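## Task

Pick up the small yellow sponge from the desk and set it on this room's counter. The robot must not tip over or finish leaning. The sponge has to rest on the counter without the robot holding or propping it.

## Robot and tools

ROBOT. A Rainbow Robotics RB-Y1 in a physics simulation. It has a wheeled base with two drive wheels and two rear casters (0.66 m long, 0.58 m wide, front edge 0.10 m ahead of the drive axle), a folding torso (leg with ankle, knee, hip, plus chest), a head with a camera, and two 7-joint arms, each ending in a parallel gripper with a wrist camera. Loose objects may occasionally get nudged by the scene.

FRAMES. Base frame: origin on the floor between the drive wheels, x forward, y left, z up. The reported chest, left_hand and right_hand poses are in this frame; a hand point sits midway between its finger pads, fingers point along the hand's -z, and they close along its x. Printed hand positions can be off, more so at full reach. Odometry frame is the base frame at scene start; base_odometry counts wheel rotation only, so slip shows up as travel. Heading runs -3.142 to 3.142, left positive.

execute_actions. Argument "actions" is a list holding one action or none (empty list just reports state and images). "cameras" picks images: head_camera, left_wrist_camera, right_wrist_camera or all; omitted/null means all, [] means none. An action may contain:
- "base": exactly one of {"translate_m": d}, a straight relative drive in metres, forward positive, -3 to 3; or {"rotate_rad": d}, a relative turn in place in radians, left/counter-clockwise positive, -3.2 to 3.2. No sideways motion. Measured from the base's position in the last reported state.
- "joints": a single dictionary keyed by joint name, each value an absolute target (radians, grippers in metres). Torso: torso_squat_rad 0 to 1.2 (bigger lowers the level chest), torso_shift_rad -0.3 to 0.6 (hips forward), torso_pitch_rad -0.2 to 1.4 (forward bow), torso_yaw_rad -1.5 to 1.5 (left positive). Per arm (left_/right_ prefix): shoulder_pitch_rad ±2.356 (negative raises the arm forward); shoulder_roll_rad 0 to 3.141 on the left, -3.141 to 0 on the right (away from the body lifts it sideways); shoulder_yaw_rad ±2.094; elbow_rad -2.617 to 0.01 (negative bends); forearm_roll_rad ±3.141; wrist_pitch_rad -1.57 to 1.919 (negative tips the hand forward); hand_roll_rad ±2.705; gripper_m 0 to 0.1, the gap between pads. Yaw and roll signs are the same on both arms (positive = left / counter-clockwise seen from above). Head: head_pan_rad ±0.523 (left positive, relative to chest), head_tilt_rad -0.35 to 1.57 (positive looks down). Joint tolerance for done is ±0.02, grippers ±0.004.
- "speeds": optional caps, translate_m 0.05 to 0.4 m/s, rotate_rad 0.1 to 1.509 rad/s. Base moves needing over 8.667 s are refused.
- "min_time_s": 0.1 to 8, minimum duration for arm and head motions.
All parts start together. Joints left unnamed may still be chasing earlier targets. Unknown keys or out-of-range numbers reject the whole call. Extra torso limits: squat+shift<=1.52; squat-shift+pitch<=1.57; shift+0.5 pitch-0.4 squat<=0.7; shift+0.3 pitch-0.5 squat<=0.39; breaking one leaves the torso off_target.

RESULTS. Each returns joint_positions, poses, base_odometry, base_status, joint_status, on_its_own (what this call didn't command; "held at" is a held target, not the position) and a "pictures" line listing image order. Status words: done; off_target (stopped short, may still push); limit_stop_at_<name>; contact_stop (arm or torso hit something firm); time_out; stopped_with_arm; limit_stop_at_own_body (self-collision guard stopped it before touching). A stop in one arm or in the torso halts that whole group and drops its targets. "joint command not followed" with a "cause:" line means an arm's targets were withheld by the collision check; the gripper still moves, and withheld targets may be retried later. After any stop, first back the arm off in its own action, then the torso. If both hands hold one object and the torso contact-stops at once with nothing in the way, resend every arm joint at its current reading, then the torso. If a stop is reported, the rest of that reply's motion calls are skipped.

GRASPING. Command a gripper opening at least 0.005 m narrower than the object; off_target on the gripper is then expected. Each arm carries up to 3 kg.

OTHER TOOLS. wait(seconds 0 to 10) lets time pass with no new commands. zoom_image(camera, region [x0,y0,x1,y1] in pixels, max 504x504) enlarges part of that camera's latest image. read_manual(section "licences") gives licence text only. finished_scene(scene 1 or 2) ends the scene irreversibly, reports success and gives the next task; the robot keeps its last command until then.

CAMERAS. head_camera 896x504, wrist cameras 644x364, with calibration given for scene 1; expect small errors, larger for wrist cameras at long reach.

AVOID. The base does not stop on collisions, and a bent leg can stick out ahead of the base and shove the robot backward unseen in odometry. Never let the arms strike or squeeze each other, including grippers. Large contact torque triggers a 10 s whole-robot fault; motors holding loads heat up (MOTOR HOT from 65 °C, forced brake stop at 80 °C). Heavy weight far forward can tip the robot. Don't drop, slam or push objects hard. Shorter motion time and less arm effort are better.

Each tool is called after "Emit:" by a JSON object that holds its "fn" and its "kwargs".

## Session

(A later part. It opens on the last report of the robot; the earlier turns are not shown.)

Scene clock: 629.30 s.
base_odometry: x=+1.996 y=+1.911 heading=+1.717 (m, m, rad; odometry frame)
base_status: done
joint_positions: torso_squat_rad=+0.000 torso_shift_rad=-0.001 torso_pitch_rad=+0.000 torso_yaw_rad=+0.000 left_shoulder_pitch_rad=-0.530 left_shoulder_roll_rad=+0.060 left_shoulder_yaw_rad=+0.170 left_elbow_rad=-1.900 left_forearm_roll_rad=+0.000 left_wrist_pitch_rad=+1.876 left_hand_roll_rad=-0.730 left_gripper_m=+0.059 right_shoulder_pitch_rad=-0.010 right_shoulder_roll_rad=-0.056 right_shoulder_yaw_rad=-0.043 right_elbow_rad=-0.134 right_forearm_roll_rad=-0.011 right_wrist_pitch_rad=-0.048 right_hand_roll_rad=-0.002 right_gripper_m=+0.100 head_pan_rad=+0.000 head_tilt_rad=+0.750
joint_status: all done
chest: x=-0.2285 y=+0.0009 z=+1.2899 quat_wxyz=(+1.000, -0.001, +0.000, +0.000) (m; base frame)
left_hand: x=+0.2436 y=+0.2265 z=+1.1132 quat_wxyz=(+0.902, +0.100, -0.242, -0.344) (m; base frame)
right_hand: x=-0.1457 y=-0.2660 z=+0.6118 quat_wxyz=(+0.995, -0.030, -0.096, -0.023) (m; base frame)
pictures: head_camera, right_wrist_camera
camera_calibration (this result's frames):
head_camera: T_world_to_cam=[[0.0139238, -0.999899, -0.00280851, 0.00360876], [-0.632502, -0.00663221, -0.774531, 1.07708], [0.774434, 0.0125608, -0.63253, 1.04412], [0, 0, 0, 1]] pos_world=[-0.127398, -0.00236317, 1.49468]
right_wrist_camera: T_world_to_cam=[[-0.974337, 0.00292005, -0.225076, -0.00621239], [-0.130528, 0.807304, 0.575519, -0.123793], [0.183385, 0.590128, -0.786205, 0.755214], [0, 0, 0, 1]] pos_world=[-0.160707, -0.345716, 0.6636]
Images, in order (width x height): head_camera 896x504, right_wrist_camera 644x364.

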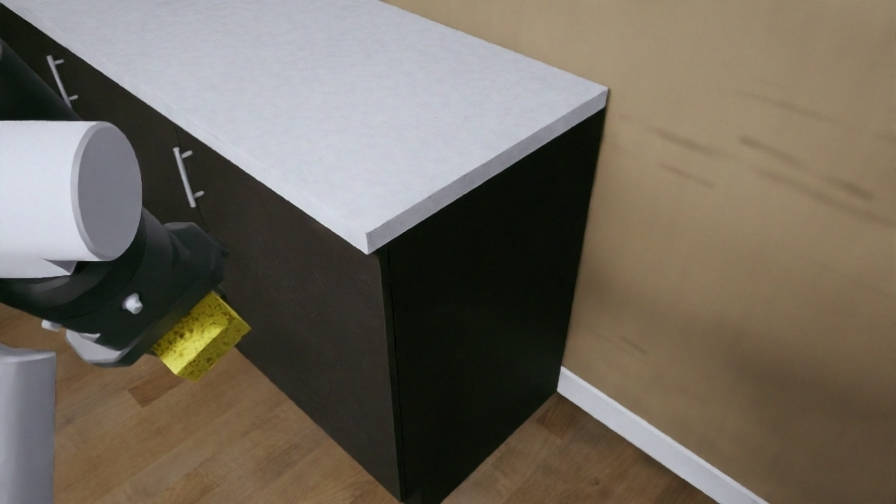

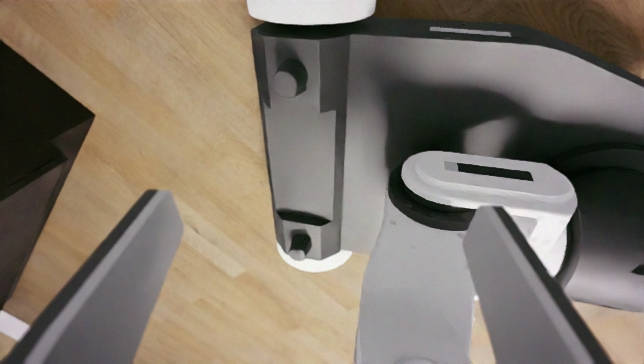

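Emit:
{"fn": "execute_actions", "kwargs": {"actions": [{"base": {"translate_m": 0.42}, "joints": {"torso_pitch_rad": 0.38, "head_pan_rad": 0.3, "head_tilt_rad": 0.55, "left_shoulder_pitch_rad": -1.259, "left_shoulder_roll_rad": 0.179, "left_shoulder_yaw_rad": 0.285, "left_elbow_rad": -1.064, "left_wrist_pitch_rad": 1.80}, "min_time_s": 1.2}]}}

Scene clock: 670.20 s.
base_odometry: x=+1.934 y=+2.326 heading=+1.718 (m, m, rad; odometry frame)
base_status: done
joint_positions: torso_squat_rad=+0.000 torso_shift_rad=-0.001 torso_pitch_rad=+0.380 torso_yaw_rad=+0.000 left_shoulder_pitch_rad=-1.259 left_shoulder_roll_rad=+0.179 left_shoulder_yaw_rad=+0.285 left_elbow_rad=-1.064 left_forearm_roll_rad=+0.000 left_wrist_pitch_rad=+1.800 left_hand_roll_rad=-0.730 left_gripper_m=+0.059 right_shoulder_pitch_rad=-0.010 right_shoulder_roll_rad=-0.056 right_shoulder_yaw_rad=-0.043 right_elbow_rad=-0.134 right_forearm_roll_rad=-0.011 right_wrist_pitch_rad=-0.048 right_hand_roll_rad=-0.002 right_gripper_m=+0.100 head_pan_rad=+0.300 head_tilt_rad=+0.550
joint_status: all done
chest: x=-0.1137 y=+0.0009 z=+1.2678 quat_wxyz=(+0.982, -0.001, +0.189, +0.000) (m; base frame)
left_hand: x=+0.4173 y=+0.1833 z=+1.0067 quat_wxyz=(+0.919, +0.015, -0.050, -0.390) (m; base frame)
right_hand: x=-0.2882 y=-0.2660 z=+0.6074 quat_wxyz=(+0.995, -0.034, +0.094, -0.017) (m; base frame)
pictures: head_camera, left_wrist_camera, right_wrist_camera
camera_calibration (this result's frames):
head_camera: T_world_to_cam=[[0.286912, -0.951056, -0.114777, 0.167832], [-0.74027, -0.14407, -0.656691, 0.988966], [0.608015, 0.273378, -0.745374, 1.03034], [0, 0, 0, 1]] pos_world=[0.057487, 0.0204257, 1.4367]
left_wrist_camera: T_world_to_cam=[[0.702903, -0.701654, 0.116655, -0.281122], [-0.609177, -0.509181, 0.607978, -0.230577], [-0.367192, -0.498414, -0.785337, 1.12298], [0, 0, 0, 1]] pos_world=[0.46949, 0.245054, 1.0549]
right_wrist_camera: T_world_to_cam=[[-0.988321, 0.00306578, 0.152353, -0.379376], [0.0923539, 0.807308, 0.582858, -0.0800486], [-0.121209, 0.590122, -0.798163, 0.697299], [0, 0, 0, 1]] pos_world=[-0.283033, -0.345704, 0.661014]
Images, in order (width x height): head_camera 896x504, left_wrist_camera 644x364, right_wrist_camera 644x364.

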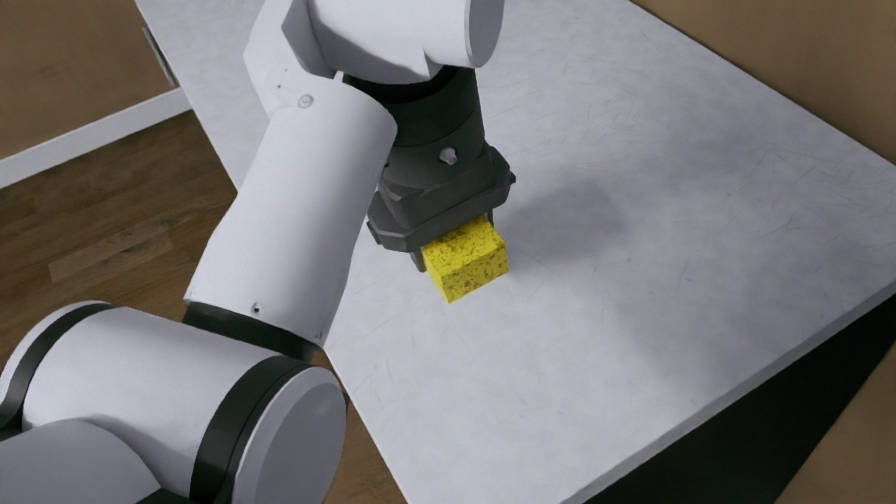

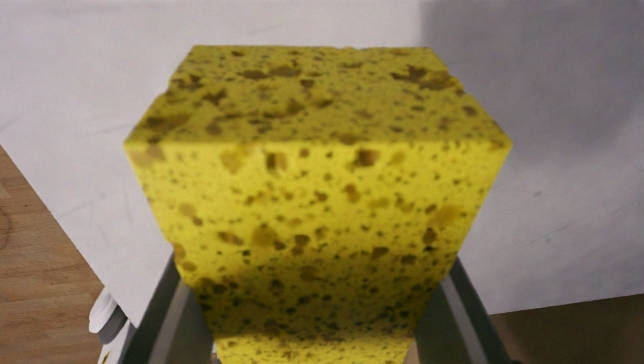

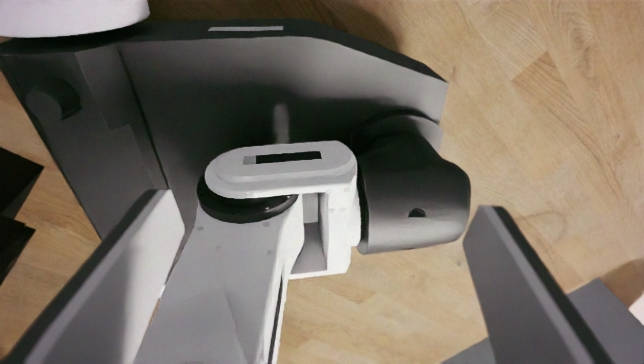

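Emit:
{"fn": "execute_actions", "kwargs": {"actions": [{"joints": {"torso_pitch_rad": 0.45, "head_tilt_rad": 0.5}}], "cameras": ["head_camera", "left_wrist_camera"]}}

Scene clock: 710.17 s.
base_odometry: x=+1.934 y=+2.326 heading=+1.718 (m, m, rad; odometry frame)
base_status: not commanded
joint_positions: torso_squat_rad=+0.000 torso_shift_rad=-0.001 torso_pitch_rad=+0.450 torso_yaw_rad=+0.000 left_shoulder_pitch_rad=-1.259 left_shoulder_roll_rad=+0.179 left_shoulder_yaw_rad=+0.285 left_elbow_rad=-1.064 left_forearm_roll_rad=+0.000 left_wrist_pitch_rad=+1.800 left_hand_roll_rad=-0.730 left_gripper_m=+0.059 right_shoulder_pitch_rad=-0.010 right_shoulder_roll_rad=-0.056 right_shoulder_yaw_rad=-0.043 right_elbow_rad=-0.134 right_forearm_roll_rad=-0.011 right_wrist_pitch_rad=-0.048 right_hand_roll_rad=-0.002 right_gripper_m=+0.100 head_pan_rad=+0.300 head_tilt_rad=+0.500
joint_status: all done
chest: x=-0.0939 y=+0.0009 z=+1.2591 quat_wxyz=(+0.975, -0.001, +0.223, +0.000) (m; base frame)
left_hand: x=+0.4176 y=+0.1833 z=+0.9615 quat_wxyz=(+0.920, +0.002, -0.018, -0.390) (m; base frame)
right_hand: x=-0.3142 y=-0.2660 z=+0.6124 quat_wxyz=(+0.991, -0.035, +0.128, -0.016) (m; base frame)
pictures: head_camera, left_wrist_camera
camera_calibration (this result's frames):
head_camera: T_world_to_cam=[[0.278517, -0.951051, -0.133901, 0.184299], [-0.755446, -0.130843, -0.642013, 0.981452], [0.593067, 0.279967, -0.75491, 1.01299], [0, 0, 0, 1]] pos_world=[0.0893331, 0.0200908, 1.4195]
left_wrist_camera: T_world_to_cam=[[0.709303, -0.701684, 0.0673005, -0.23126], [-0.565268, -0.509155, 0.649025, -0.26079], [-0.421144, -0.498398, -0.757784, 1.08363], [0, 0, 0, 1]] pos_world=[0.472982, 0.245025, 1.00598]
Images, in order (width x height): head_camera 896x504, left_wrist_camera 644x364.

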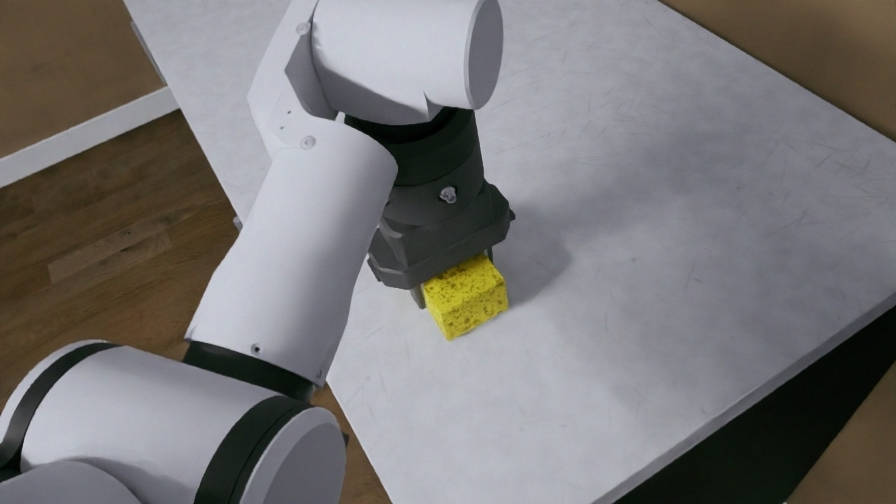

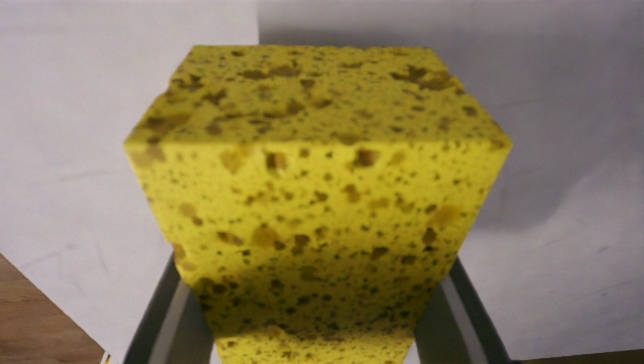

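Emit:
{"fn": "execute_actions", "kwargs": {"actions": [{"joints": {"torso_pitch_rad": 0.466}}], "cameras": ["left_wrist_camera"]}}

Scene clock: 730.37 s.
base_odometry: x=+1.934 y=+2.326 heading=+1.718 (m, m, rad; odometry frame)
base_status: not commanded
joint_positions: torso_squat_rad=+0.000 torso_shift_rad=-0.001 torso_pitch_rad=+0.466 torso_yaw_rad=+0.000 left_shoulder_pitch_rad=-1.259 left_shoulder_roll_rad=+0.179 left_shoulder_yaw_rad=+0.285 left_elbow_rad=-1.064 left_forearm_roll_rad=+0.000 left_wrist_pitch_rad=+1.800 left_hand_roll_rad=-0.730 left_gripper_m=+0.059 right_shoulder_pitch_rad=-0.010 right_shoulder_roll_rad=-0.056 right_shoulder_yaw_rad=-0.043 right_elbow_rad=-0.134 right_forearm_roll_rad=-0.011 right_wrist_pitch_rad=-0.048 right_hand_roll_rad=-0.002 right_gripper_m=+0.100 head_pan_rad=+0.300 head_tilt_rad=+0.500
joint_status: all done
chest: x=-0.0895 y=+0.0009 z=+1.2569 quat_wxyz=(+0.973, -0.001, +0.231, +0.000) (m; base frame)
left_hand: x=+0.4173 y=+0.1833 z=+0.9514 quat_wxyz=(+0.921, -0.001, -0.011, -0.390) (m; base frame)
right_hand: x=-0.3201 y=-0.2660 z=+0.6139 quat_wxyz=(+0.990, -0.035, +0.136, -0.016) (m; base frame)
pictures: left_wrist_camera
camera_calibration (this result's frames):
left_wrist_camera: T_world_to_cam=[[0.710234, -0.701713, 0.0562698, -0.220265], [-0.555123, -0.509119, 0.657751, -0.266945], [-0.432904, -0.498394, -0.751131, 1.07438], [0, 0, 0, 1]] pos_world=[0.473358, 0.244996, 0.99498]
Images, in order (width x height): left_wrist_camera 644x364.

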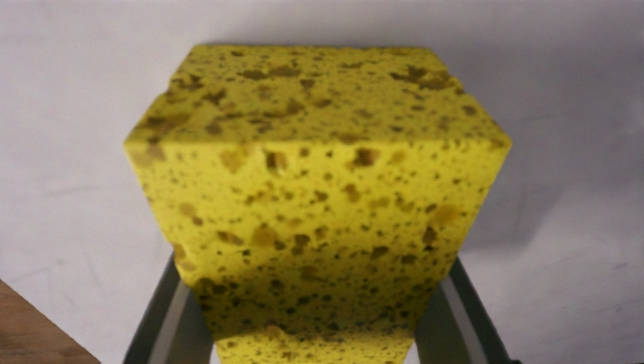

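The shadow now meets the sponge corner, so it's on the surface. Releasing, then lifting clear.

Emit:
{"fn": "execute_actions", "kwargs": {"actions": [{"joints": {"left_gripper_m": 0.09}}], "cameras": ["left_wrist_camera"]}}

Emit:
{"fn": "execute_actions", "kwargs": {"actions": [{"joints": {"torso_pitch_rad": 0.3}}], "cameras": ["head_camera", "left_wrist_camera"]}}

Scene clock: 740.10 s.
base_odometry: x=+1.934 y=+2.326 heading=+1.718 (m, m, rad; odometry frame)
base_status: not commanded
joint_positions: torso_squat_rad=+0.000 torso_shift_rad=-0.001 torso_pitch_rad=+0.466 torso_yaw_rad=+0.000 left_shoulder_pitch_rad=-1.259 left_shoulder_roll_rad=+0.179 left_shoulder_yaw_rad=+0.285 left_elbow_rad=-1.064 left_forearm_roll_rad=+0.000 left_wrist_pitch_rad=+1.800 left_hand_roll_rad=-0.730 left_gripper_m=+0.090 right_shoulder_pitch_rad=-0.010 right_shoulder_roll_rad=-0.056 right_shoulder_yaw_rad=-0.043 right_elbow_rad=-0.134 right_forearm_roll_rad=-0.011 right_wrist_pitch_rad=-0.048 right_hand_roll_rad=-0.002 right_gripper_m=+0.100 head_pan_rad=+0.300 head_tilt_rad=+0.500
joint_status: all done
chest: x=-0.0895 y=+0.0009 z=+1.2569 quat_wxyz=(+0.973, -0.001, +0.231, +0.000) (m; base frame)
left_hand: x=+0.4173 y=+0.1833 z=+0.9514 quat_wxyz=(+0.921, -0.001, -0.011, -0.390) (m; base frame)
right_hand: x=-0.3201 y=-0.2660 z=+0.6139 quat_wxyz=(+0.990, -0.035, +0.136, -0.016) (m; base frame)
pictures: left_wrist_camera
camera_calibration (this result's frames):
left_wrist_camera: T_world_to_cam=[[0.710235, -0.701714, 0.0562538, -0.220247], [-0.555109, -0.50912, 0.657762, -0.266962], [-0.432921, -0.498392, -0.751122, 1.07438], [0, 0, 0, 1]] pos_world=[0.473354, 0.244996, 0.994975]
Images, in order (width x height): left_wrist_camera 644x364.

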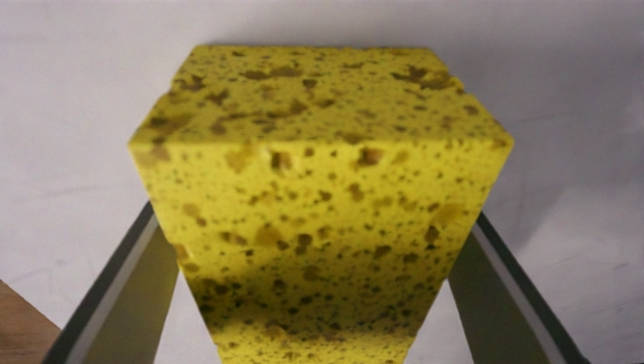

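Scene clock: 741.43 s.
base_odometry: x=+1.934 y=+2.326 heading=+1.718 (m, m, rad; odometry frame)
base_status: not commanded
joint_positions: torso_squat_rad=+0.000 torso_shift_rad=-0.001 torso_pitch_rad=+0.300 torso_yaw_rad=+0.000 left_shoulder_pitch_rad=-1.259 left_shoulder_roll_rad=+0.179 left_shoulder_yaw_rad=+0.285 left_elbow_rad=-1.064 left_forearm_roll_rad=+0.000 left_wrist_pitch_rad=+1.800 left_hand_roll_rad=-0.730 left_gripper_m=+0.090 right_shoulder_pitch_rad=-0.010 right_shoulder_roll_rad=-0.056 right_shoulder_yaw_rad=-0.043 right_elbow_rad=-0.134 right_forearm_roll_rad=-0.011 right_wrist_pitch_rad=-0.048 right_hand_roll_rad=-0.002 right_gripper_m=+0.100 head_pan_rad=+0.300 head_tilt_rad=+0.500
joint_status: all done
chest: x=-0.1371 y=+0.0009 z=+1.2761 quat_wxyz=(+0.989, -0.001, +0.150, +0.000) (m; base frame)
left_hand: x=+0.4132 y=+0.1833 z=+1.0584 quat_wxyz=(+0.917, +0.031, -0.087, -0.389) (m; base frame)
right_hand: x=-0.2583 y=-0.2660 z=+0.6038 quat_wxyz=(+0.998, -0.033, +0.054, -0.019) (m; base frame)
pictures: head_camera, left_wrist_camera
camera_calibration (this result's frames):
head_camera: T_world_to_cam=[[0.295489, -0.951026, -0.0907577, 0.145891], [-0.650978, -0.130906, -0.747724, 1.10894], [0.699224, 0.280025, -0.657778, 0.942049], [0, 0, 0, 1]] pos_world=[0.0200858, 0.0201163, 1.46208]
left_wrist_camera: T_world_to_cam=[[0.691274, -0.701645, 0.172726, -0.338751], [-0.656024, -0.509183, 0.557104, -0.19138], [-0.30294, -0.498424, -0.812281, 1.16406], [0, 0, 0, 1]] pos_world=[0.461261, 0.245066, 1.11068]
Images, in order (width x height): head_camera 896x504, left_wrist_camera 644x364.

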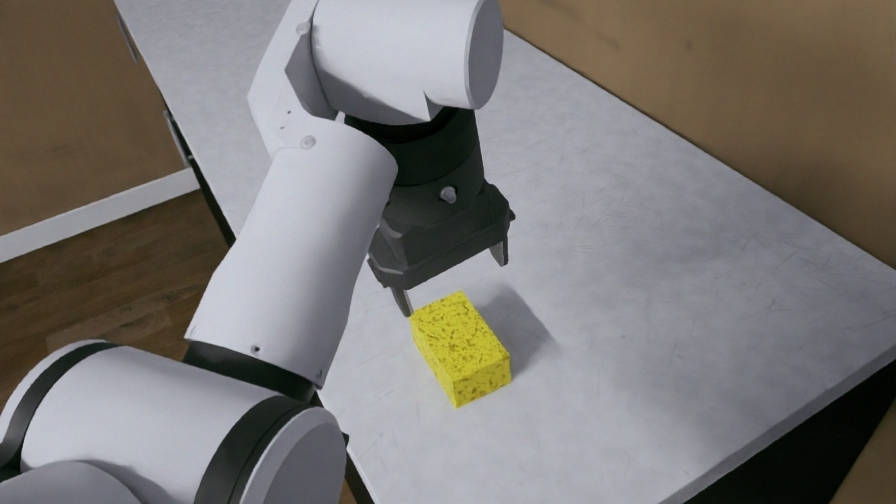

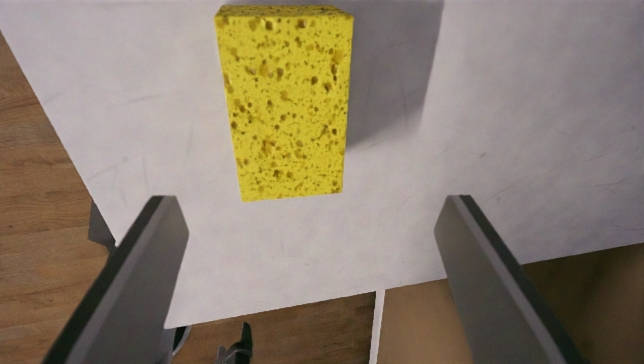

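Emit:
{"fn": "execute_actions", "kwargs": {"actions": [{"joints": {"torso_pitch_rad": 0.0, "head_tilt_rad": 0.8}}], "cameras": ["head_camera"]}}

Emit:
{"fn": "finished_scene", "kwargs": {"scene": 1}}

Scene clock: 755.83 s.
base_odometry: x=+1.934 y=+2.326 heading=+1.718 (m, m, rad; odometry frame)
base_status: not commanded
joint_positions: torso_squat_rad=+0.000 torso_shift_rad=-0.001 torso_pitch_rad=+0.000 torso_yaw_rad=+0.000 left_shoulder_pitch_rad=-1.259 left_shoulder_roll_rad=+0.179 left_shoulder_yaw_rad=+0.285 left_elbow_rad=-1.064 left_forearm_roll_rad=+0.000 left_wrist_pitch_rad=+1.800 left_hand_roll_rad=-0.730 left_gripper_m=+0.090 right_shoulder_pitch_rad=-0.010 right_shoulder_roll_rad=-0.056 right_shoulder_yaw_rad=-0.043 right_elbow_rad=-0.134 right_forearm_roll_rad=-0.011 right_wrist_pitch_rad=-0.048 right_hand_roll_rad=-0.002 right_gripper_m=+0.100 head_pan_rad=+0.300 head_tilt_rad=+0.800
joint_status: all done
chest: x=-0.2286 y=+0.0009 z=+1.2899 quat_wxyz=(+1.000, -0.001, +0.000, +0.000) (m; base frame)
left_hand: x=+0.3614 y=+0.1834 z=+1.2446 quat_wxyz=(+0.893, +0.089, -0.223, -0.380) (m; base frame)
right_hand: x=-0.1456 y=-0.2660 z=+0.6119 quat_wxyz=(+0.995, -0.030, -0.096, -0.023) (m; base frame)
pictures: head_camera
camera_calibration (this result's frames):
head_camera: T_world_to_cam=[[0.30848, -0.951224, -0.00359552, 0.0655814], [-0.638878, -0.204384, -0.741662, 1.02701], [0.704751, 0.231085, -0.670765, 1.08646], [0, 0, 0, 1]] pos_world=[-0.129777, 0.0212233, 1.49069]
Images, in order (width x height): head_camera 896x504.

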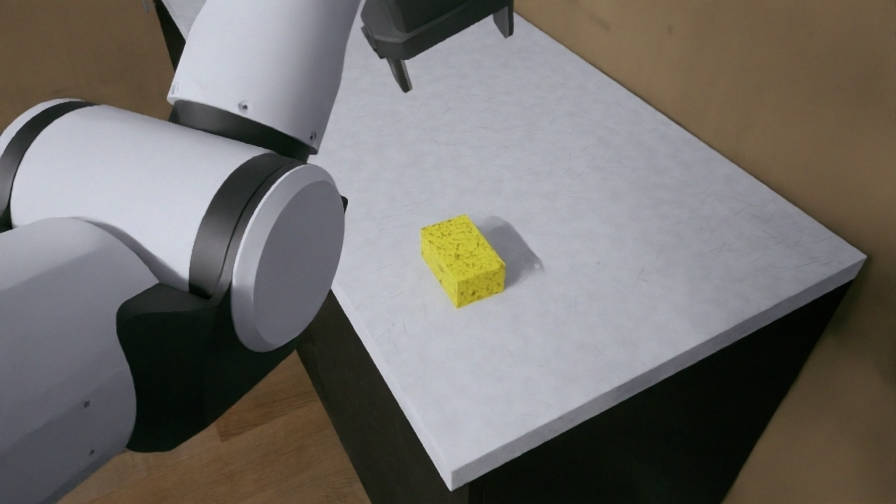

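The scene is finished: the task was done.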